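## Task

Push C5 down and hold it at least most of the way down, and while it stays held, sound D#3, then E3, then F3; C5 may be released only after that. The keyboard spans C3 on the player's left to C5 on the player's right. A key counts as sounded once it travels most of its depth, and there is no signal confirming this. The attempt fails on any wrong key, any key sounding a second time, two keys sounding at the same moment, or any note after F3. Anything that stays correct only because the robot is holding it at the end is not counted.

## Robot and tools

Robot: two six-joint arms, left_arm (base on the +y side) and right_arm, facing each other across a table. Each carries an identical right-handed five-finger hand, so hand axes and numbers mean the same on both; they are not mirrored. The names do not correspond to image sides.

World frame: origin on the table surface halfway between the arm bases, z up, table at z = 0. State lines report each hand point's position (m), orientation quaternion (wxyz) and velocities. Reported positions can be somewhat off, especially at long reach.

Hand point: a spot 0.05 m in front of the palm where a pinch closes. Its +z runs along the straightened fingers (fingertips 0.06 to 0.07 m beyond it), +y leaves the palm, +x crosses the palm away from the thumb. A wrist bracket on the little-finger side protrudes 0.03 m past the point along +y and can strike keys. For piano playing, an extended finger or fingertip pressing downward on a key is the natural tool.

The row (28 numbers, each in [-1, 1]), used by execute_actions and move: first left arm then right arm, each 14 values: dx, dy, dz, rx, ry, rz, then little, ring, middle, index, thumb_bend, thumb_turn, force_limit, speed. Always send all 28 even if one arm is idle. dx..rz are an offset, not a pose: they are measured from the hand point's pose in the most recent result showing it (for a second call in the same reply, or before any result this scene, from where the robot currently is), expressed in the hand point's own axes. Scale: 1.0 equals 0.6 m or 180 degrees; rx, ry, rz form one rotation vector. Zeros therefore mean return to that reference pose, not stay still. Finger values are targets: +1 straight/open, -1 curled; thumb_turn +1 beside the palm, -1 across in front of it. Pinch is roughly index -0.22, thumb_bend -0.75, thumb_turn -0.57. force_limit maps -1..+1 to about 0..10 N at the fingertip (0..15 N for thumb motors); speed maps -1..+1 to near zero..full (full travel 0.6 s). No hand value means unchanged: to leave a hand alone, repeat its last executed eight numbers, or at first its six hand_measured values plus hand_force_limit and hand_speed. A motor only starts when its target changes by 0.01 or more.

execute_actions {"actions": [...], "pictures": bool}: the list holds at most one item. Empty list: just report state. {"rows": [...], "steps": n}: up to 15 rows, n up to 15 control steps of 1/30 s (default 15); each row is one step, the last row repeats to fill. Every row is relative to the same reference pose, not to the preceding row. {"steps": n} without rows: wait, n up to 300, counted from the last result. Each commanded pose is clipped per step to within 100 mm and 16 degrees of the measured pose; afterward the arm continues only to the last clipped pose, so check the result and send the remainder.

move {"target": row, "speed": m/s, "stop_force": N}: drives each hand point in a straight line to target (offsets as above). speed 0.002 to 0.5, default 0.25 (rotation up to twice that in rad/s). Duration 0.5 to 10 s. No collision avoidance. stop_force 9 to 40 N, shared by both arms: an arm stops when its wrist sensor reads that much extra resistance along its travel direction, backs off two steps and holds; unreliable if the hand rotates during the move; omit it when lifting off something. Use slow speed with it, since impacts overshoot. The move: line reports the ending per arm (done, off_target, moving, held, contact, fault) and limits (paced = pose clipped, held = steps blocked), plus distance to target.

wait {"seconds": 0 to 10}: lets the simulation run. zoom_image {"camera", "region": [x0,y0,x1,y1]}: crop of cam_high, cam_left_wrist or cam_right_wrist (504x504 each), region at most 504x504 px. show_instructions: shows reference images. finished_scene {"scene": n}: ends the current scene irreversibly and reports success; the goal must still hold afterwards.

Results: HELD marks steps not sent; "pose unreachable" means the clearance check altered a command. Hand lines list six values per hand: hand_measured, hand_stopped_by (moving, target, force, stalled, fault), hand_load_n (positive = pushed open). Wrist force/torque in the end effector's axes, noisy (offset up to about 4 N, noise about 2.4 N, saturating near 50 N); pushing on a surface gives force pointing back into the arm. Hand target lines show where the controller is heading. Cameras come with calibration; wrist camera poses follow the arms.

Cautions: arms are stiff, so aiming even slightly below a firm surface can cause a fault (torque at load limit, wrist joints 25.2 N m, or any outside force of 150 N), which freezes that arm for 10 s. Press keys gently and only as deep as needed, keeping the held key down while the other hand plays. Do not let the arms collide or press on each other, knock anything off the table, or let two keys go down at once. Holding loads heats motors; at 85 °C the arm brakes until cooled. The simulation keeps running while you think, so a held key must stay held meanwhile; smooth, economical motion is preferred.

Each tool is called after "Call:" as name([rows], argument=value, ...), one row to a line, values as JSON.

## Session

Call:
execute_actions(actions=[])

Scene clock: 0.00 s of 6000.00 s.
left_arm: end_effector_position=(+0.3304, +0.4949, +0.4739) hand_measured=(+1.000, +1.000, +1.000, +1.000, +1.000, +1.000) hand_load_n=(+0.0, +0.0, +0.0, +0.0, +0.0, +0.0) hand_stopped_by=(target, target, target, target, target, target) hand_force_limit=0.00 hand_speed=-0.80 end_effector_quat_wxyz=(-0.009, +0.323, +0.946, +0.007) end_effector_velocity=(+0.000, -0.000, +0.000) end_effector_angular_velocity=(+0.000, -0.001, -0.001) | right_arm: end_effector_position=(+0.0748, -0.2585, +0.4757) hand_measured=(+1.000, +1.000, +1.000, +1.000, +1.000, +1.000) hand_load_n=(+0.0, +0.0, +0.0, +0.0, +0.0, +0.0) hand_stopped_by=(target, target, target, target, target, target) hand_force_limit=0.00 hand_speed=-0.80 end_effector_quat_wxyz=(+0.014, -0.354, +0.935, -0.007) end_effector_velocity=(-0.000, +0.000, -0.000) end_effector_angular_velocity=(-0.000, +0.001, +0.002)
Joint positions: left_arm=[ 0.554 -1.722  1.359  1.957  1.569 -1.883] | right_arm=[-1.198 -1.741  1.355  1.93   1.586 -1.87 ]
Joint velocities: left_arm=[-0.001  0.    -0.001  0.    -0.001  0.   ] | right_arm=[ 0.     0.     0.     0.    -0.    -0.001]
Motor temperatures (°C, as the motors report them): left_arm=[26 25 28 33 35 33] | right_arm=[25 24 25 38 32 33]
Wrist force (N, on the end effector, along its own x y z axes, offset not removed): no reading
Wrist torque (N m, same axes, about the end effector's origin, offset not removed): no reading
Hand target (left_arm): +0.330, +0.495, +0.474; -0.009, +0.323, +0.946, +0.007
Hand target (right_arm): +0.075, -0.258, +0.476; +0.014, -0.354, +0.935, -0.007
camera_calibration (this result's frames):
cam_left_wrist: T_world_to_cam=[[0.692635, 0.721117, 0.0157568, -0.595783], [0.592554, -0.581334, 0.557612, -0.17752], [0.411263, -0.376884, -0.829952, 0.574418], [0, 0, 0, 1]] pos_world=[0.281613, 0.54292, 0.585115]
cam_right_wrist: T_world_to_cam=[[-0.587605, 0.805636, -0.0753008, 0.291646], [0.649807, 0.525297, 0.549376, -0.172843], [0.482153, 0.273885, -0.832175, 0.563639], [0, 0, 0, 1]] pos_world=[0.0119272, -0.298539, 0.585963]

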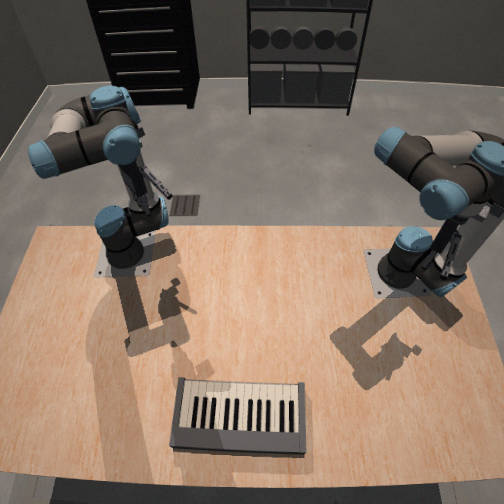

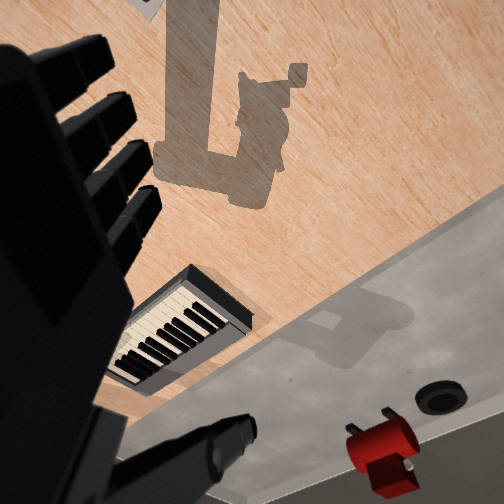

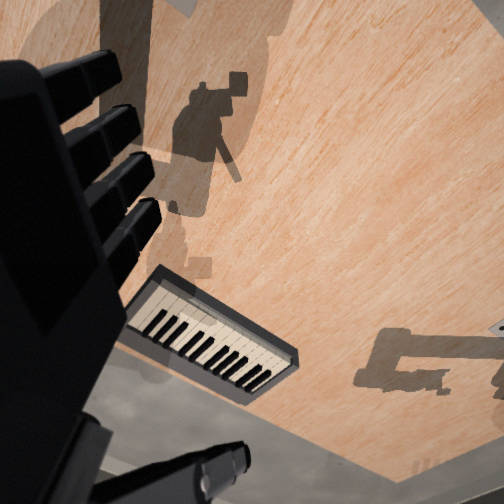

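Call:
move(target=[-0.59,-0.26,0.5,0,0,-0.71,1,-1,-1,-1,1,-1,0,1,-0.6,-0.556,0.51,0,0,0.73,1,-1,-1,-1,1,-1,0,1], speed=0.35)

Scene clock: 11.33 s of 6000.00 s.
left_arm: end_effector_position=(+0.5108, +0.1612, +0.1647) hand_measured=(+1.000, -1.000, -1.000, -1.000, +1.000, -1.000) hand_load_n=(+0.0, +0.0, +0.0, +0.0, +0.0, +0.0) hand_stopped_by=(target, target, target, target, target, target) hand_force_limit=0.00 hand_speed=1.00 end_effector_quat_wxyz=(-0.003, +0.707, -0.707, -0.010) end_effector_velocity=(+0.001, -0.002, -0.001) end_effector_angular_velocity=(+0.007, +0.007, +0.007) | right_arm: end_effector_position=(+0.5743, -0.2698, +0.1849) hand_measured=(+1.000, -1.000, -1.000, -1.000, +1.000, -1.000) hand_load_n=(+0.0, +0.0, +0.0, +0.0, +0.0, +0.0) hand_stopped_by=(target, target, target, target, target, target) hand_force_limit=0.00 hand_speed=1.00 end_effector_quat_wxyz=(+0.012, +0.706, +0.708, +0.011) end_effector_velocity=(+0.003, +0.000, -0.000) end_effector_angular_velocity=(-0.002, +0.004, -0.010)
Joint positions: left_arm=[ 0.645 -0.489  0.362  1.718  1.567 -4.023] | right_arm=[-1.359 -0.769  0.825  1.484  1.581  0.262]
Joint velocities: left_arm=[ 0.001  0.028 -0.049  0.031  0.001 -0.006] | right_arm=[ 0.001  0.014 -0.023  0.014  0.001  0.01 ]
Motor temperatures (°C, as the motors report them): left_arm=[26 25 28 33 35 33] | right_arm=[25 24 25 38 32 33]
Wrist force (N, on the end effector, along its own x y z axes, offset not removed): left_arm=[0.0 -3.1 1.8] | right_arm=[0.0 -0.4 -1.4]
Wrist torque (N m, same axes, about the end effector's origin, offset not removed): left_arm=[-0.51 0.15 0.06] | right_arm=[0.01 0.14 -0.03]
Hand target (left_arm): +0.511, +0.161, +0.165; -0.003, +0.708, -0.707, -0.011
Hand target (right_arm): +0.575, -0.270, +0.185; +0.012, +0.706, +0.708, +0.010
Off the commanded pose (left_arm): 0.001 m, 0 deg.
Off the commanded pose (right_arm): 0.001 m, 0 deg.
After step 90, 4.33 s passed at rest.
move: done
camera_calibration (this result's frames):
cam_left_wrist: T_world_to_cam=[[-0.994166, 0.1056, 0.0219799, 0.48458], [0.0981816, 0.801563, 0.589794, -0.281703], [0.044664, 0.588511, -0.807254, 0.145787], [0, 0, 0, 1]] pos_world=[0.5029, 0.0888337, 0.273183]
cam_right_wrist: T_world_to_cam=[[0.995722, -0.0895385, -0.0228343, -0.588166], [-0.0638963, -0.845686, 0.529842, -0.288068], [-0.0667519, -0.526116, -0.847789, 0.186241], [0, 0, 0, 1]] pos_world=[0.579675, -0.198294, 0.297093]

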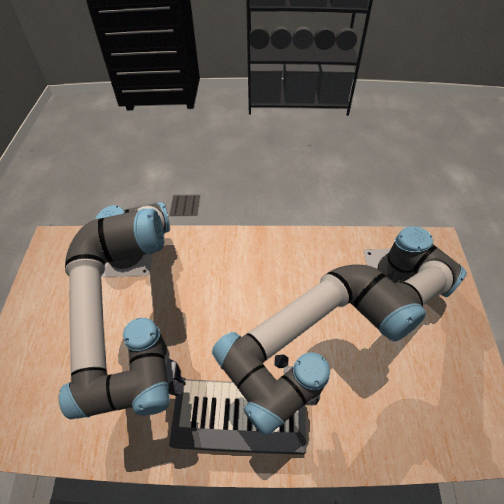

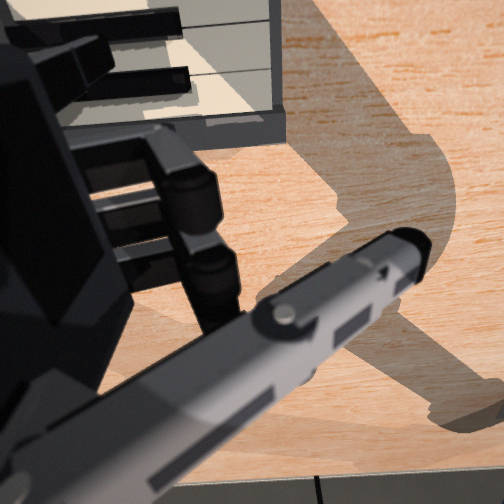

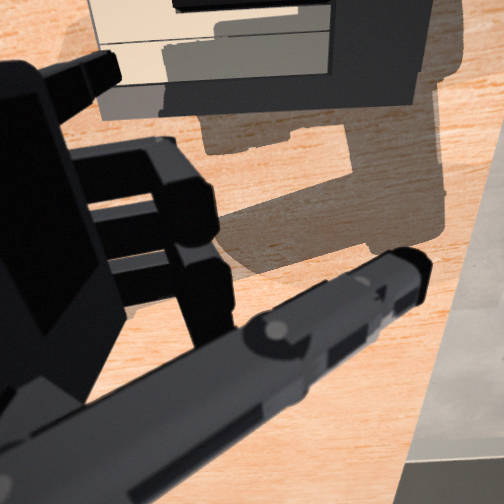

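Call:
move(target=[0.02,0.025,0.038,0,0,0,1,-1,-1,-1,1,-1,0,1,0,0.025,0.08,0,0,0,1,-1,-1,-1,1,-1,0,1], speed=0.06)

Scene clock: 15.93 s of 6000.00 s.
left_arm: end_effector_position=(+0.4956, +0.1497, +0.1420) hand_measured=(+1.000, -1.000, -1.000, -1.000, +1.000, -1.000) hand_load_n=(+0.0, +0.0, +0.0, +0.0, +0.0, +0.0) hand_stopped_by=(target, target, target, target, target, target) hand_force_limit=0.00 hand_speed=1.00 end_effector_quat_wxyz=(-0.003, +0.707, -0.707, -0.010) end_effector_velocity=(-0.001, -0.000, -0.001) end_effector_angular_velocity=(-0.000, -0.001, +0.001) | right_arm: end_effector_position=(+0.5907, -0.2698, +0.1376) hand_measured=(+1.000, -1.000, -1.000, -1.000, +1.000, -1.000) hand_load_n=(+0.0, +0.0, +0.0, +0.0, +0.0, +0.0) hand_stopped_by=(target, target, target, target, target, target) hand_force_limit=0.00 hand_speed=1.00 end_effector_quat_wxyz=(+0.012, +0.706, +0.708, +0.011) end_effector_velocity=(+0.001, +0.000, -0.002) end_effector_angular_velocity=(-0.000, -0.000, +0.000)
Joint positions: left_arm=[ 0.616 -0.524  0.489  1.627  1.568 -4.051] | right_arm=[-1.366 -0.708  0.835  1.413  1.581  0.255]
Joint velocities: left_arm=[-0.001 -0.003  0.007 -0.005 -0.001 -0.002] | right_arm=[-0.     0.004 -0.001 -0.003  0.    -0.001]
Motor temperatures (°C, as the motors report them): left_arm=[26 25 28 33 35 33] | right_arm=[25 24 25 38 32 33]
Wrist force (N, on the end effector, along its own x y z axes, offset not removed): left_arm=[2.2 -0.9 3.7] | right_arm=[-0.5 -1.9 -0.5]
Wrist torque (N m, same axes, about the end effector's origin, offset not removed): left_arm=[-0.32 -0.36 0.27] | right_arm=[-0.13 0.12 -0.22]
Hand target (left_arm): +0.496, +0.150, +0.142; -0.003, +0.707, -0.707, -0.010
Hand target (right_arm): +0.591, -0.270, +0.137; +0.012, +0.706, +0.708, +0.011
Off the commanded pose (left_arm): 0.000 m, 0 deg.
Off the commanded pose (right_arm): 0.000 m, 0 deg.
After step 90, 0.30 s passed at rest.
move: done
camera_calibration (this result's frames):
cam_left_wrist: T_world_to_cam=[[-0.994162, 0.105601, 0.0221581, 0.471157], [0.0982881, 0.801563, 0.589777, -0.257646], [0.04452, 0.588511, -0.807262, 0.134961], [0, 0, 0, 1]] pos_world=[0.487721, 0.0773389, 0.250463]
cam_right_wrist: T_world_to_cam=[[0.995719, -0.0895451, -0.0229126, -0.605546], [-0.0638583, -0.84567, 0.529872, -0.262015], [-0.0668239, -0.52614, -0.847768, 0.147287], [0, 0, 0, 1]] pos_world=[0.596064, -0.198309, 0.249825]

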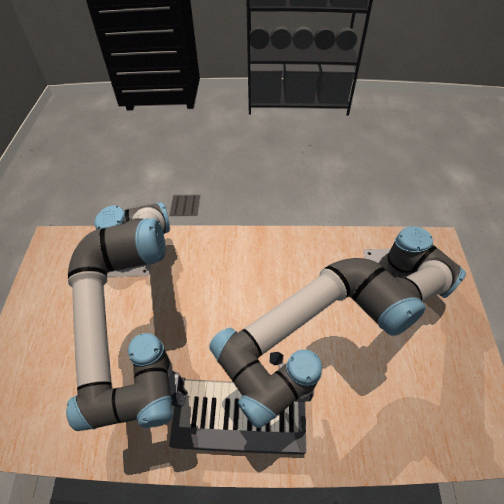

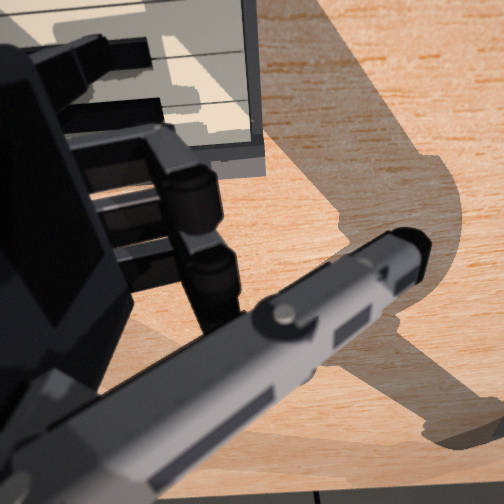

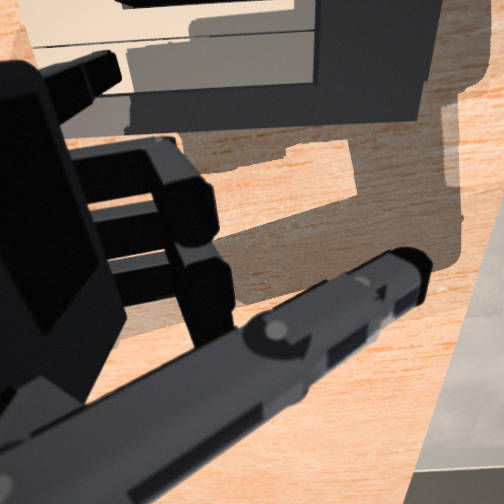

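Call:
move(target=[0,-0.015,0,0,0,0,1,-1,-1,-1,1,-1,0,1,0,0,0.07,0,0,0,1,-1,-1,-1,1,-1,0,1], speed=0.008, stop_force=9)

Call:
zoom_image(camera="cam_left_wrist", region=[0, 0, 250, 150])

Call:
zoom_image(camera="cam_right_wrist", region=[0, 0, 250, 150])

Scene clock: 24.87 s of 6000.00 s.
left_arm: end_effector_position=(+0.5046, +0.1497, +0.1419) hand_measured=(+1.000, -1.000, -1.000, -1.000, +1.000, -1.000) hand_load_n=(+0.0, +0.0, +0.0, +0.0, +0.0, +0.0) hand_stopped_by=(target, target, target, target, target, target) hand_force_limit=0.00 hand_speed=1.00 end_effector_quat_wxyz=(-0.003, +0.707, -0.707, -0.010) end_effector_velocity=(+0.001, +0.000, -0.000) end_effector_angular_velocity=(+0.001, +0.000, +0.000) | right_arm: end_effector_position=(+0.5918, -0.2698, +0.1050) hand_measured=(+1.000, -1.000, -1.000, -1.000, +1.000, -1.000) hand_load_n=(+0.0, +0.0, +0.0, +0.0, +0.0, +0.0) hand_stopped_by=(target, target, target, target, target, target) hand_force_limit=0.00 hand_speed=1.00 end_effector_quat_wxyz=(+0.012, +0.706, +0.708, +0.011) end_effector_velocity=(+0.000, -0.000, -0.000) end_effector_angular_velocity=(-0.001, -0.000, +0.001)
Joint positions: left_arm=[ 0.627 -0.487  0.417  1.662  1.567 -4.041] | right_arm=[-1.366 -0.688  0.884  1.345  1.581  0.254]
Joint velocities: left_arm=[ 0.001  0.003 -0.005  0.003 -0.     0.001] | right_arm=[-0.    -0.     0.    -0.     0.001 -0.001]
Motor temperatures (°C, as the motors report them): left_arm=[26 25 28 33 35 33] | right_arm=[25 24 25 38 32 33]
Wrist force (N, on the end effector, along its own x y z axes, offset not removed): left_arm=[1.0 -0.8 1.4] | right_arm=[0.7 -2.3 -10.2]
Wrist torque (N m, same axes, about the end effector's origin, offset not removed): left_arm=[-0.32 -0.05 0.16] | right_arm=[0.56 0.45 -0.08]
Hand target (left_arm): +0.505, +0.150, +0.142; -0.003, +0.707, -0.707, -0.010
Hand target (right_arm): +0.592, -0.270, +0.105; +0.012, +0.706, +0.708, +0.011
Off the commanded pose (left_arm): 0.000 m, 0 deg.
Off the commanded pose (right_arm): 0.009 m, 0 deg.
After step 90, 0.50 s passed at rest.
move: contact (right_arm)
camera_calibration (this result's frames):
cam_left_wrist: T_world_to_cam=[[-0.994162, 0.105599, 0.0221359, 0.480052], [0.0982741, 0.801573, 0.589765, -0.258455], [0.0445351, 0.588498, -0.807271, 0.134476], [0, 0, 0, 1]] pos_world=[0.49666, 0.0773391, 0.25036]
cam_right_wrist: T_world_to_cam=[[0.995719, -0.0895487, -0.0229177, -0.607361], [-0.0638597, -0.845679, 0.529858, -0.244708], [-0.0668291, -0.526126, -0.847777, 0.119694], [0, 0, 0, 1]] pos_world=[0.597133, -0.198359, 0.217215]

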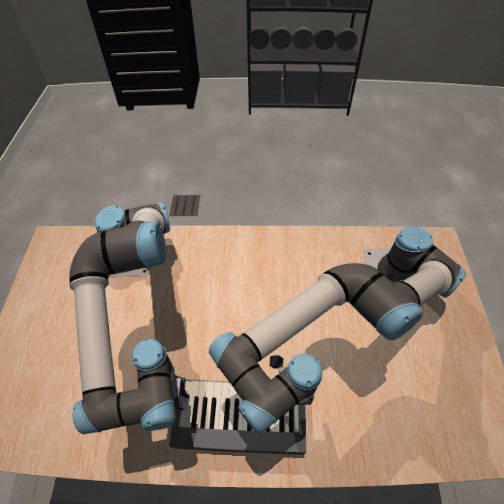

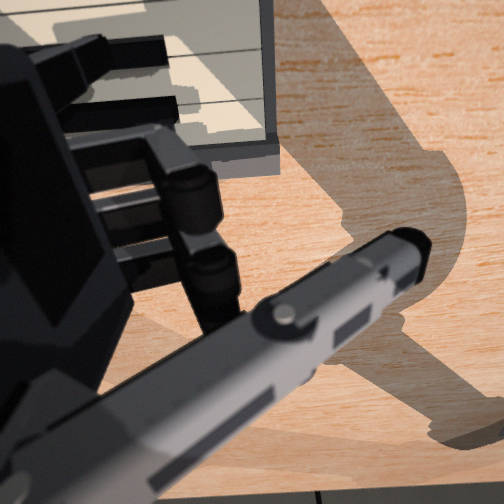

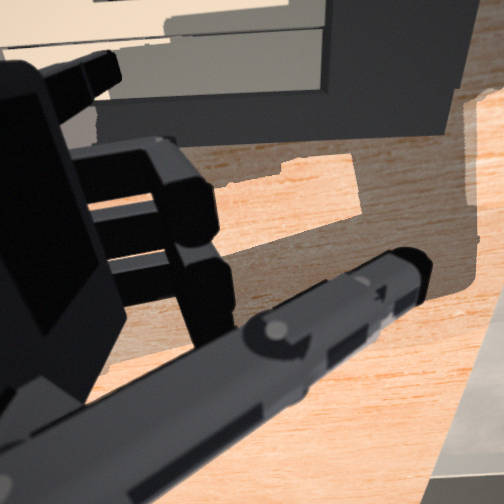

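Region (0, 0, 250, 150) of cam_left_wrist's 504x504 image, scaled by 2.016, with more detail than that image has; it fills the top 302 rows of this view, and the rest is white.

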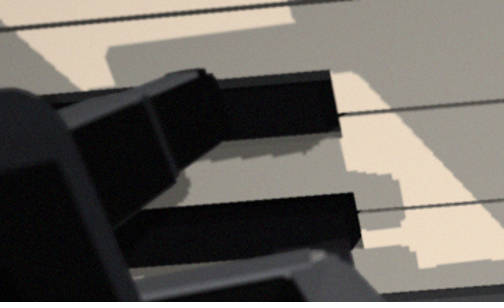

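Region (0, 0, 250, 150) of cam_right_wrist's 504x504 image, scaled by 2.016, with more detail than that image has; it fills the top 302 rows of this view, and the rest is white.

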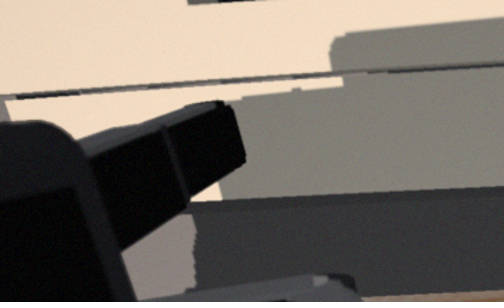

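Call:
move(target=[0,0,0.065,0,0,0,1,-1,-1,-1,1,-1,0,1,0,0,0,0,0,0,1,-1,-1,-1,1,-1,0,1], speed=0.008, stop_force=9)

Call:
move(target=[0,0,-0.045,0,0,0,1,-1,-1,-1,1,-1,0,1,0,0,0,0,0,0,1,-1,-1,-1,1,-1,0,1], speed=0.1)

Call:
move(target=[0.015,0.1,0.005,0,0,0,1,-1,-1,-1,1,-1,0,1,0,0,0,0,0,0,1,-1,-1,-1,1,-1,0,1], speed=0.1)

Scene clock: 37.67 s of 6000.00 s.
left_arm: end_effector_position=(+0.5043, +0.1502, +0.1165) hand_measured=(+1.000, -1.000, -1.000, -1.000, +1.000, -1.000) hand_load_n=(-1.0, +0.0, +0.0, +0.0, +0.0, +0.0) hand_stopped_by=(target, target, target, target, target, target) hand_force_limit=0.00 hand_speed=1.00 end_effector_quat_wxyz=(-0.003, +0.707, -0.707, -0.010) end_effector_velocity=(-0.000, -0.000, +0.004) end_effector_angular_velocity=(-0.002, -0.000, -0.000) | right_arm: end_effector_position=(+0.5918, -0.2698, +0.1050) hand_measured=(+1.000, -1.000, -1.000, -1.000, +1.000, -1.000) hand_load_n=(+0.0, +0.0, +0.0, +0.0, +0.0, +0.0) hand_stopped_by=(target, target, target, target, target, target) hand_force_limit=0.00 hand_speed=1.00 end_effector_quat_wxyz=(+0.012, +0.706, +0.708, +0.011) end_effector_velocity=(+0.000, +0.000, +0.001) end_effector_angular_velocity=(+0.001, -0.000, -0.001)
Joint positions: left_arm=[ 0.627 -0.494  0.497  1.59   1.568 -4.04 ] | right_arm=[-1.366 -0.688  0.884  1.345  1.581  0.254]
Joint velocities: left_arm=[-0.    -0.001 -0.009  0.008  0.001  0.   ] | right_arm=[-0.    -0.    -0.001  0.001 -0.001  0.001]
Motor temperatures (°C, as the motors report them): left_arm=[26 25 28 33 35 33] | right_arm=[25 24 25 38 32 33]
Wrist force (N, on the end effector, along its own x y z axes, offset not removed): left_arm=[-0.4 -1.1 -13.0] | right_arm=[0.6 -3.5 -8.7]
Wrist torque (N m, same axes, about the end effector's origin, offset not removed): left_arm=[0.43 1.04 0.15] | right_arm=[0.18 0.54 -0.21]
Hand target (left_arm): +0.504, +0.150, +0.117; -0.003, +0.707, -0.707, -0.010
Hand target (right_arm): +0.592, -0.270, +0.105; +0.012, +0.706, +0.708, +0.011
Off the commanded pose (left_arm): 0.014 m, 0 deg.
Off the commanded pose (right_arm): 0.000 m, 0 deg.
After step 90, 6.20 s passed at rest.
move: contact (left_arm)
camera_calibration (this result's frames):
cam_left_wrist: T_world_to_cam=[[-0.994163, 0.105604, 0.0220775, 0.480286], [0.0982482, 0.801637, 0.589682, -0.243843], [0.0445746, 0.58841, -0.807333, 0.113664], [0, 0, 0, 1]] pos_world=[0.496374, 0.0778724, 0.224951]
cam_right_wrist: T_world_to_cam=[[0.995718, -0.0895626, -0.0229124, -0.607366], [-0.0638737, -0.845673, 0.529865, -0.244703], [-0.0668325, -0.526132, -0.847772, 0.119693], [0, 0, 0, 1]] pos_world=[0.597134, -0.198361, 0.217216]

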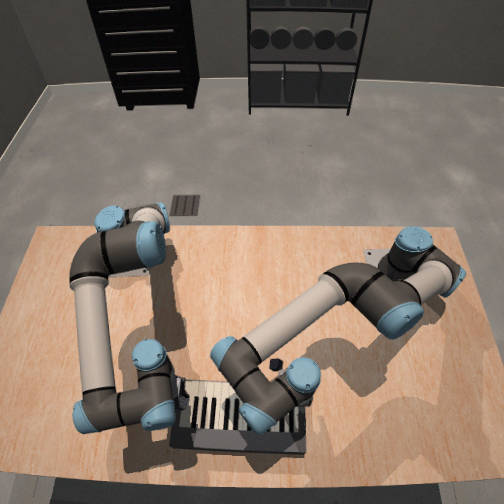

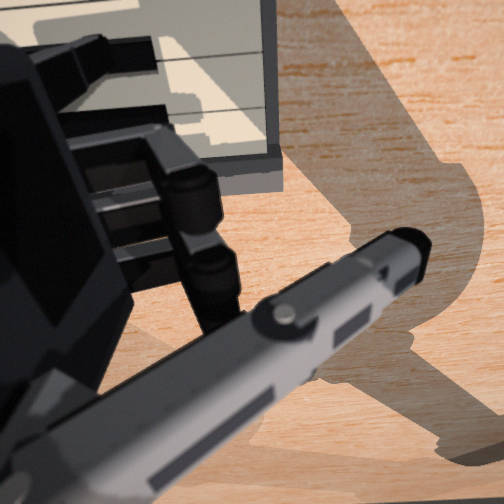

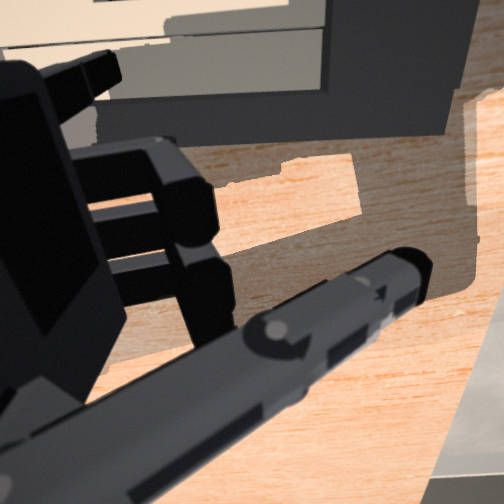

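Scene clock: 38.57 s of 6000.00 s.
left_arm: end_effector_position=(+0.5046, +0.1497, +0.1431) hand_measured=(+1.000, -1.000, -1.000, -1.000, +1.000, -1.000) hand_load_n=(+0.0, +0.0, +0.0, +0.0, +0.0, +0.0) hand_stopped_by=(target, target, target, target, target, target) hand_force_limit=0.00 hand_speed=1.00 end_effector_quat_wxyz=(-0.003, +0.707, -0.707, -0.010) end_effector_velocity=(+0.001, -0.000, +0.002) end_effector_angular_velocity=(+0.001, -0.000, +0.000) | right_arm: end_effector_position=(+0.5918, -0.2698, +0.1050) hand_measured=(+1.000, -1.000, -1.000, -1.000, +1.000, -1.000) hand_load_n=(+0.0, +0.0, +0.0, +0.0, +0.0, +0.0) hand_stopped_by=(target, target, target, target, target, target) hand_force_limit=0.00 hand_speed=1.00 end_effector_quat_wxyz=(+0.012, +0.706, +0.708, +0.011) end_effector_velocity=(+0.000, -0.001, -0.000) end_effector_angular_velocity=(-0.001, -0.001, +0.000)
Joint positions: left_arm=[ 0.627 -0.487  0.413  1.665  1.567 -4.041] | right_arm=[-1.366 -0.688  0.884  1.345  1.581  0.254]
Joint velocities: left_arm=[ 0.     0.005 -0.016  0.012 -0.001 -0.   ] | right_arm=[-0.001  0.    -0.001 -0.     0.001 -0.001]
Motor temperatures (°C, as the motors report them): left_arm=[26 25 28 33 35 33] | right_arm=[25 24 25 38 32 33]
Wrist force (N, on the end effector, along its own x y z axes, offset not removed): left_arm=[2.3 -1.8 1.4] | right_arm=[-0.4 -2.0 -9.3]
Wrist torque (N m, same axes, about the end effector's origin, offset not removed): left_arm=[-0.35 -0.30 0.17] | right_arm=[0.50 0.65 -0.16]
Hand target (left_arm): +0.505, +0.150, +0.143; -0.003, +0.707, -0.707, -0.010
Hand target (right_arm): +0.592, -0.270, +0.105; +0.012, +0.706, +0.708, +0.011
Off the commanded pose (left_arm): 0.000 m, 0 deg.
Off the commanded pose (right_arm): 0.000 m, 0 deg.
move: done
camera_calibration (this result's frames):
cam_left_wrist: T_world_to_cam=[[-0.994176, 0.10553, 0.0218447, 0.480086], [0.0980531, 0.801684, 0.589651, -0.259091], [0.0447132, 0.588359, -0.807362, 0.135392], [0, 0, 0, 1]] pos_world=[0.496641, 0.0773867, 0.251596]
cam_right_wrist: T_world_to_cam=[[0.995718, -0.0895621, -0.0229128, -0.607365], [-0.0638731, -0.845673, 0.529865, -0.244703], [-0.0668326, -0.526132, -0.847772, 0.119693], [0, 0, 0, 1]] pos_world=[0.597134, -0.198361, 0.217216]

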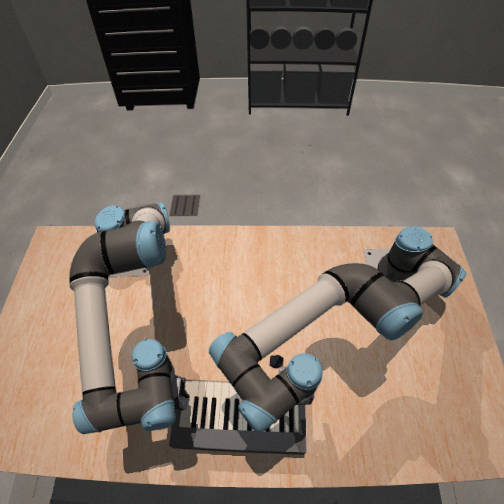

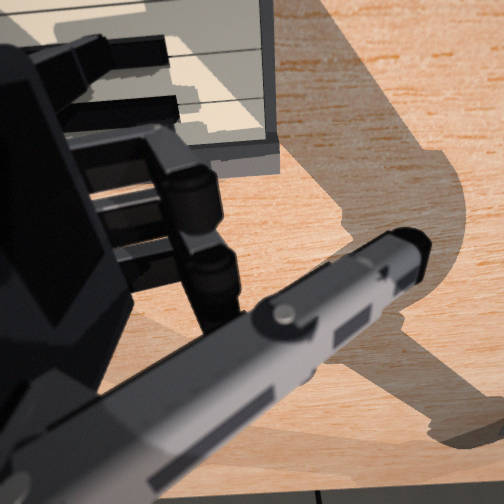

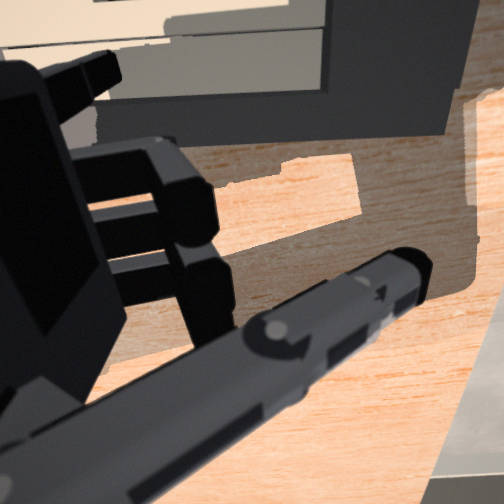

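Scene clock: 39.73 s of 6000.00 s.
left_arm: end_effector_position=(+0.4448, +0.1408, +0.1406) hand_measured=(+1.000, -1.000, -1.000, -1.000, +1.000, -1.000) hand_load_n=(+0.0, +0.0, +0.0, +0.0, +0.0, +0.0) hand_stopped_by=(target, target, target, target, target, target) hand_force_limit=0.00 hand_speed=1.00 end_effector_quat_wxyz=(-0.003, +0.707, -0.707, -0.010) end_effector_velocity=(-0.002, -0.000, -0.000) end_effector_angular_velocity=(-0.002, -0.002, +0.001) | right_arm: end_effector_position=(+0.5918, -0.2698, +0.1050) hand_measured=(+1.000, -1.000, -1.000, -1.000, +1.000, -1.000) hand_load_n=(+0.0, +0.0, +0.0, +0.0, +0.0, +0.0) hand_stopped_by=(target, target, target, target, target, target) hand_force_limit=0.00 hand_speed=1.00 end_effector_quat_wxyz=(+0.012, +0.706, +0.708, +0.011) end_effector_velocity=(+0.000, -0.000, +0.000) end_effector_angular_velocity=(+0.001, -0.001, -0.001)
Joint positions: left_arm=[ 0.544 -0.655  0.742  1.505  1.569 -4.123] | right_arm=[-1.366 -0.688  0.884  1.345  1.581  0.254]
Joint velocities: left_arm=[-0.003 -0.007  0.013 -0.008 -0.    -0.004] | right_arm=[-0.    -0.    -0.    -0.    -0.     0.001]
Motor temperatures (°C, as the motors report them): left_arm=[26 25 28 33 35 33] | right_arm=[25 24 25 38 32 33]
Wrist force (N, on the end effector, along its own x y z axes, offset not removed): left_arm=[0.9 -1.9 1.4] | right_arm=[0.4 -4.1 -10.5]
Wrist torque (N m, same axes, about the end effector's origin, offset not removed): left_arm=[-0.43 -0.06 0.12] | right_arm=[0.23 0.65 -0.19]
Hand target (left_arm): +0.445, +0.141, +0.141; -0.003, +0.707, -0.707, -0.010
Hand target (right_arm): +0.592, -0.270, +0.105; +0.012, +0.706, +0.708, +0.011
Off the commanded pose (left_arm): 0.000 m, 0 deg.
Off the commanded pose (right_arm): 0.000 m, 0 deg.
move: done
camera_calibration (this result's frames):
cam_left_wrist: T_world_to_cam=[[-0.994164, 0.105577, 0.0221783, 0.421583], [0.0982772, 0.801521, 0.589835, -0.244739], [0.0444966, 0.588572, -0.807219, 0.14131], [0, 0, 0, 1]] pos_world=[0.436887, 0.068483, 0.249073]
cam_right_wrist: T_world_to_cam=[[0.995718, -0.0895623, -0.0229128, -0.607366], [-0.0638733, -0.845673, 0.529865, -0.244703], [-0.0668327, -0.526133, -0.847772, 0.119693], [0, 0, 0, 1]] pos_world=[0.597134, -0.198361, 0.217216]

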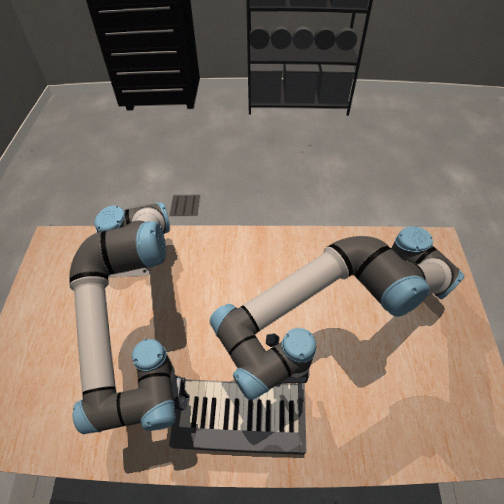

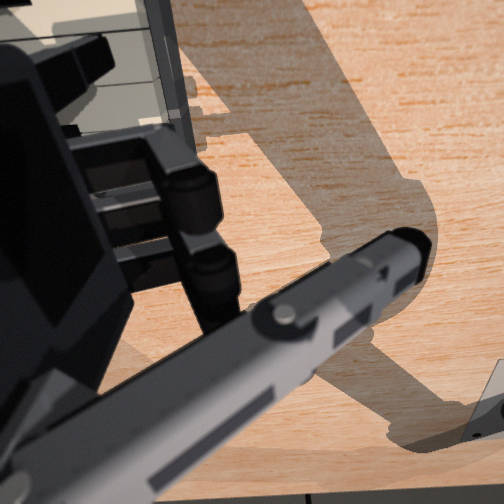

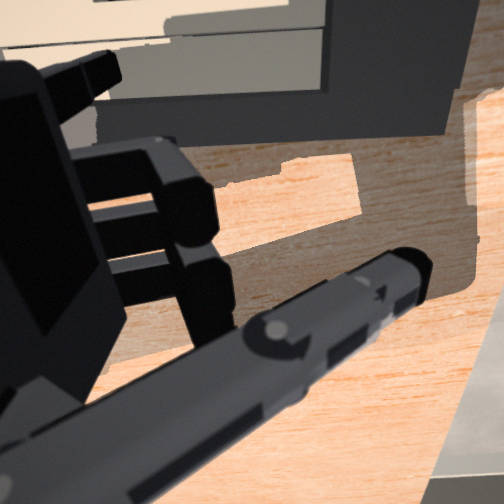

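Call:
move(target=[0,0,0.07,0,0,0,1,-1,-1,-1,1,-1,0,1,0,0,0,0,0,0,1,-1,-1,-1,1,-1,0,1], speed=0.008, stop_force=9)

Call:
move(target=[0,0,-0.055,0,0,0,1,-1,-1,-1,1,-1,0,1,0,0,0,0,0,0,1,-1,-1,-1,1,-1,0,1], speed=0.1)

Call:
move(target=[0.0395,0,0,0,0,0,1,-1,-1,-1,1,-1,0,1,0,0,0,0,0,0,1,-1,-1,-1,1,-1,0,1], speed=0.1)

Scene clock: 50.00 s of 6000.00 s.
left_arm: end_effector_position=(+0.4443, +0.1417, +0.1001) hand_measured=(+1.000, -1.000, -1.000, -1.000, +1.000, -1.000) hand_load_n=(+0.0, +0.0, +0.0, +0.0, +0.0, +0.0) hand_stopped_by=(target, target, target, target, target, target) hand_force_limit=0.00 hand_speed=1.00 end_effector_quat_wxyz=(-0.003, +0.707, -0.707, -0.010) end_effector_velocity=(-0.000, -0.000, +0.002) end_effector_angular_velocity=(+0.002, +0.001, -0.001) | right_arm: end_effector_position=(+0.5918, -0.2698, +0.1050) hand_measured=(+1.000, -1.000, -1.000, -1.000, +1.000, -1.000) hand_load_n=(+0.0, +0.0, +0.0, +0.0, +0.0, +0.0) hand_stopped_by=(target, target, target, target, target, target) hand_force_limit=0.00 hand_speed=1.00 end_effector_quat_wxyz=(+0.012, +0.706, +0.708, +0.011) end_effector_velocity=(-0.000, +0.001, +0.000) end_effector_angular_velocity=(+0.002, +0.000, +0.001)
Joint positions: left_arm=[ 0.544 -0.64   0.819  1.414  1.569 -4.123] | right_arm=[-1.366 -0.688  0.884  1.345  1.581  0.254]
Joint velocities: left_arm=[-0.001 -0.    -0.005  0.007 -0.    -0.   ] | right_arm=[ 0.    -0.     0.    -0.    -0.002 -0.001]
Motor temperatures (°C, as the motors report them): left_arm=[26 25 28 33 35 33] | right_arm=[25 24 25 38 32 33]
Wrist force (N, on the end effector, along its own x y z axes, offset not removed): left_arm=[2.7 0.2 -14.9] | right_arm=[0.1 -3.0 -8.3]
Wrist torque (N m, same axes, about the end effector's origin, offset not removed): left_arm=[0.87 1.01 0.22] | right_arm=[0.36 0.59 -0.11]
Hand target (left_arm): +0.444, +0.142, +0.101; -0.003, +0.707, -0.707, -0.010
Hand target (right_arm): +0.592, -0.270, +0.105; +0.012, +0.706, +0.708, +0.011
Off the commanded pose (left_arm): 0.001 m, 0 deg.
Off the commanded pose (right_arm): 0.000 m, 0 deg.
After step 90, 1.80 s passed at rest.
move: contact (left_arm)
camera_calibration (this result's frames):
cam_left_wrist: T_world_to_cam=[[-0.994161, 0.105574, 0.0223182, 0.421885], [0.0983514, 0.801432, 0.589944, -0.221478], [0.0443963, 0.588694, -0.807136, 0.108107], [0, 0, 0, 1]] pos_world=[0.436405, 0.0693172, 0.208501]
cam_right_wrist: T_world_to_cam=[[0.995718, -0.0895625, -0.0229129, -0.607365], [-0.0638734, -0.845673, 0.529865, -0.244703], [-0.0668329, -0.526133, -0.847772, 0.119693], [0, 0, 0, 1]] pos_world=[0.597134, -0.198361, 0.217216]

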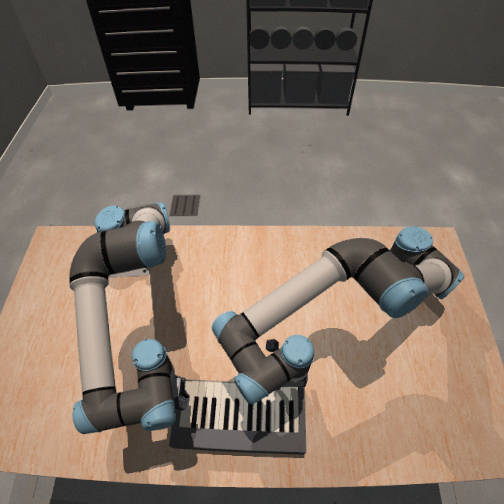

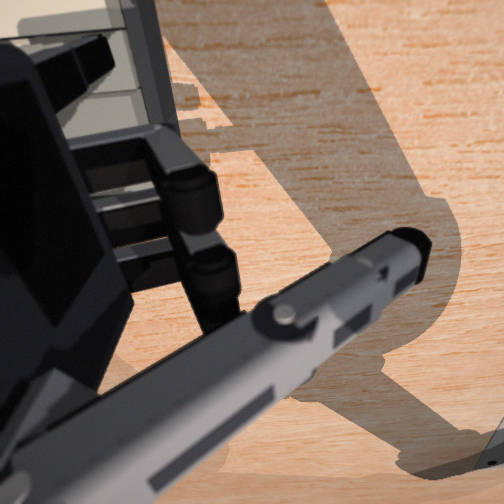

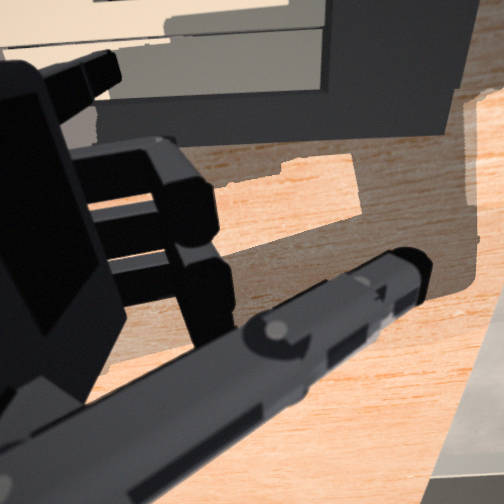

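Scene clock: 50.93 s of 6000.00 s.
left_arm: end_effector_position=(+0.4447, +0.1410, +0.1327) hand_measured=(+1.000, -1.000, -1.000, -1.000, +1.000, -1.000) hand_load_n=(+0.0, +0.0, +0.0, +0.0, +0.0, +0.0) hand_stopped_by=(target, target, target, target, target, target) hand_force_limit=0.00 hand_speed=1.00 end_effector_quat_wxyz=(-0.003, +0.707, -0.707, -0.010) end_effector_velocity=(+0.000, -0.000, +0.003) end_effector_angular_velocity=(-0.000, -0.002, +0.000) | right_arm: end_effector_position=(+0.5918, -0.2698, +0.1050) hand_measured=(+1.000, -1.000, -1.000, -1.000, +1.000, -1.000) hand_load_n=(+0.0, +0.0, +0.0, +0.0, +0.0, +0.0) hand_stopped_by=(target, target, target, target, target, target) hand_force_limit=0.00 hand_speed=1.00 end_effector_quat_wxyz=(+0.012, +0.706, +0.708, +0.011) end_effector_velocity=(-0.001, +0.000, -0.001) end_effector_angular_velocity=(+0.000, +0.002, +0.001)
Joint positions: left_arm=[ 0.544 -0.653  0.759  1.487  1.569 -4.123] | right_arm=[-1.366 -0.688  0.884  1.345  1.581  0.254]
Joint velocities: left_arm=[-0.    -0.001 -0.007  0.007 -0.001 -0.   ] | right_arm=[ 0.     0.     0.001  0.    -0.    -0.   ]
Motor temperatures (°C, as the motors report them): left_arm=[26 25 28 33 35 33] | right_arm=[25 24 25 38 32 33]
Wrist force (N, on the end effector, along its own x y z axes, offset not removed): left_arm=[-0.7 -0.9 1.6] | right_arm=[-0.3 -2.8 -9.7]
Wrist torque (N m, same axes, about the end effector's origin, offset not removed): left_arm=[-0.15 0.18 0.09] | right_arm=[0.43 0.61 -0.17]
Hand target (left_arm): +0.445, +0.141, +0.133; -0.003, +0.707, -0.707, -0.010
Hand target (right_arm): +0.592, -0.270, +0.105; +0.012, +0.706, +0.708, +0.011
Off the commanded pose (left_arm): 0.000 m, 0 deg.
Off the commanded pose (right_arm): 0.000 m, 0 deg.
move: done
camera_calibration (this result's frames):
cam_left_wrist: T_world_to_cam=[[-0.994166, 0.105531, 0.0222778, 0.421599], [0.0982947, 0.801465, 0.589909, -0.240239], [0.0443989, 0.588657, -0.807163, 0.134844], [0, 0, 0, 1]] pos_world=[0.436767, 0.0686746, 0.241168]
cam_right_wrist: T_world_to_cam=[[0.995718, -0.0895624, -0.0229125, -0.607366], [-0.0638735, -0.845673, 0.529865, -0.244703], [-0.0668324, -0.526132, -0.847772, 0.119693], [0, 0, 0, 1]] pos_world=[0.597134, -0.198361, 0.217216]

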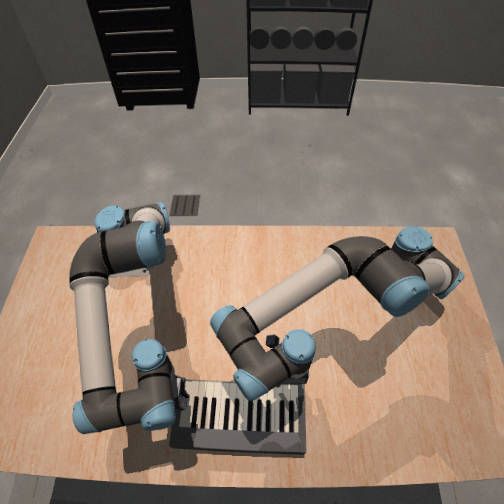

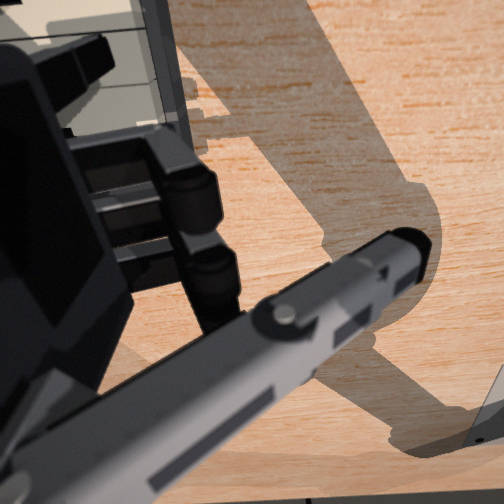

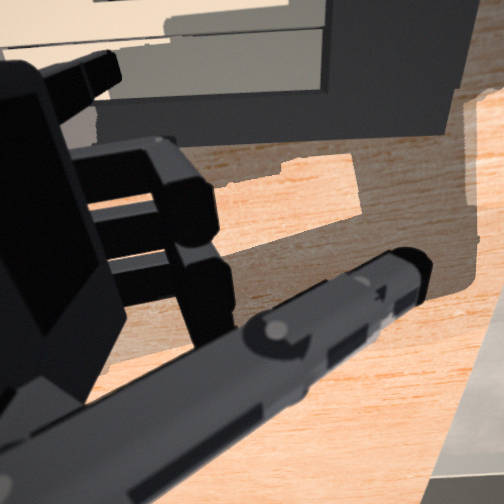

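Scene clock: 51.83 s of 6000.00 s.
left_arm: end_effector_position=(+0.4446, +0.1177, +0.1322) hand_measured=(+1.000, -1.000, -1.000, -1.000, +1.000, -1.000) hand_load_n=(+0.0, +0.0, +0.0, +0.0, +0.0, +0.0) hand_stopped_by=(target, target, target, target, target, target) hand_force_limit=0.00 hand_speed=1.00 end_effector_quat_wxyz=(-0.003, +0.707, -0.707, -0.010) end_effector_velocity=(+0.000, -0.003, +0.001) end_effector_angular_velocity=(+0.000, +0.000, -0.001) | right_arm: end_effector_position=(+0.5918, -0.2698, +0.1050) hand_measured=(+1.000, -1.000, -1.000, -1.000, +1.000, -1.000) hand_load_n=(+0.0, +0.0, +0.0, +0.0, +0.0, +0.0) hand_stopped_by=(target, target, target, target, target, target) hand_force_limit=0.00 hand_speed=1.00 end_effector_quat_wxyz=(+0.012, +0.706, +0.708, +0.011) end_effector_velocity=(+0.000, -0.000, +0.000) end_effector_angular_velocity=(-0.001, -0.001, -0.000)
Joint positions: left_arm=[ 0.524 -0.592  0.645  1.54   1.57  -4.143] | right_arm=[-1.366 -0.688  0.884  1.345  1.581  0.254]
Joint velocities: left_arm=[-0.002  0.009 -0.019  0.01   0.    -0.002] | right_arm=[-0.    -0.    -0.     0.     0.001 -0.   ]
Motor temperatures (°C, as the motors report them): left_arm=[26 25 28 33 35 33] | right_arm=[25 24 25 38 32 33]
Wrist force (N, on the end effector, along its own x y z axes, offset not removed): left_arm=[2.7 -0.9 0.8] | right_arm=[0.6 -3.9 -8.3]
Wrist torque (N m, same axes, about the end effector's origin, offset not removed): left_arm=[-0.13 -0.26 0.31] | right_arm=[0.09 0.45 -0.19]
Hand target (left_arm): +0.445, +0.117, +0.132; -0.003, +0.707, -0.707, -0.010
Hand target (right_arm): +0.592, -0.270, +0.105; +0.012, +0.706, +0.708, +0.011
Off the commanded pose (left_arm): 0.000 m, 0 deg.
Off the commanded pose (right_arm): 0.000 m, 0 deg.
move: done
camera_calibration (this result's frames):
cam_left_wrist: T_world_to_cam=[[-0.994172, 0.105521, 0.0220969, 0.424059], [0.098187, 0.801573, 0.58978, -0.221172], [0.0445217, 0.588512, -0.807262, 0.148198], [0, 0, 0, 1]] pos_world=[0.436705, 0.045322, 0.240707]
cam_right_wrist: T_world_to_cam=[[0.995718, -0.0895624, -0.0229128, -0.607366], [-0.0638734, -0.845673, 0.529865, -0.244703], [-0.0668327, -0.526132, -0.847772, 0.119693], [0, 0, 0, 1]] pos_world=[0.597134, -0.198361, 0.217216]

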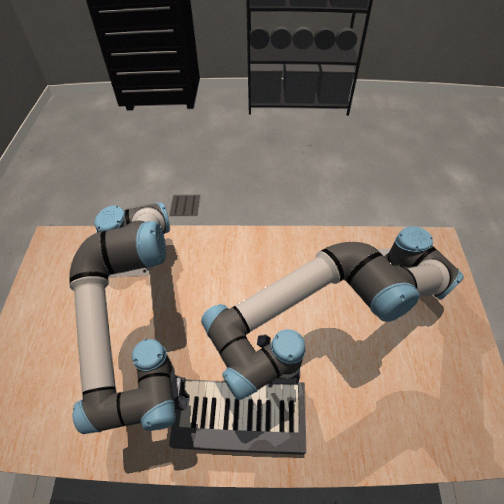

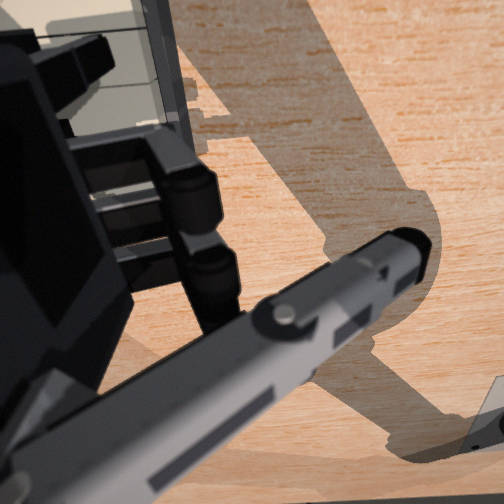

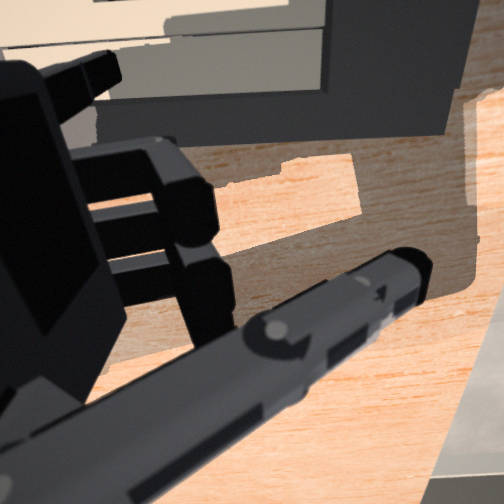

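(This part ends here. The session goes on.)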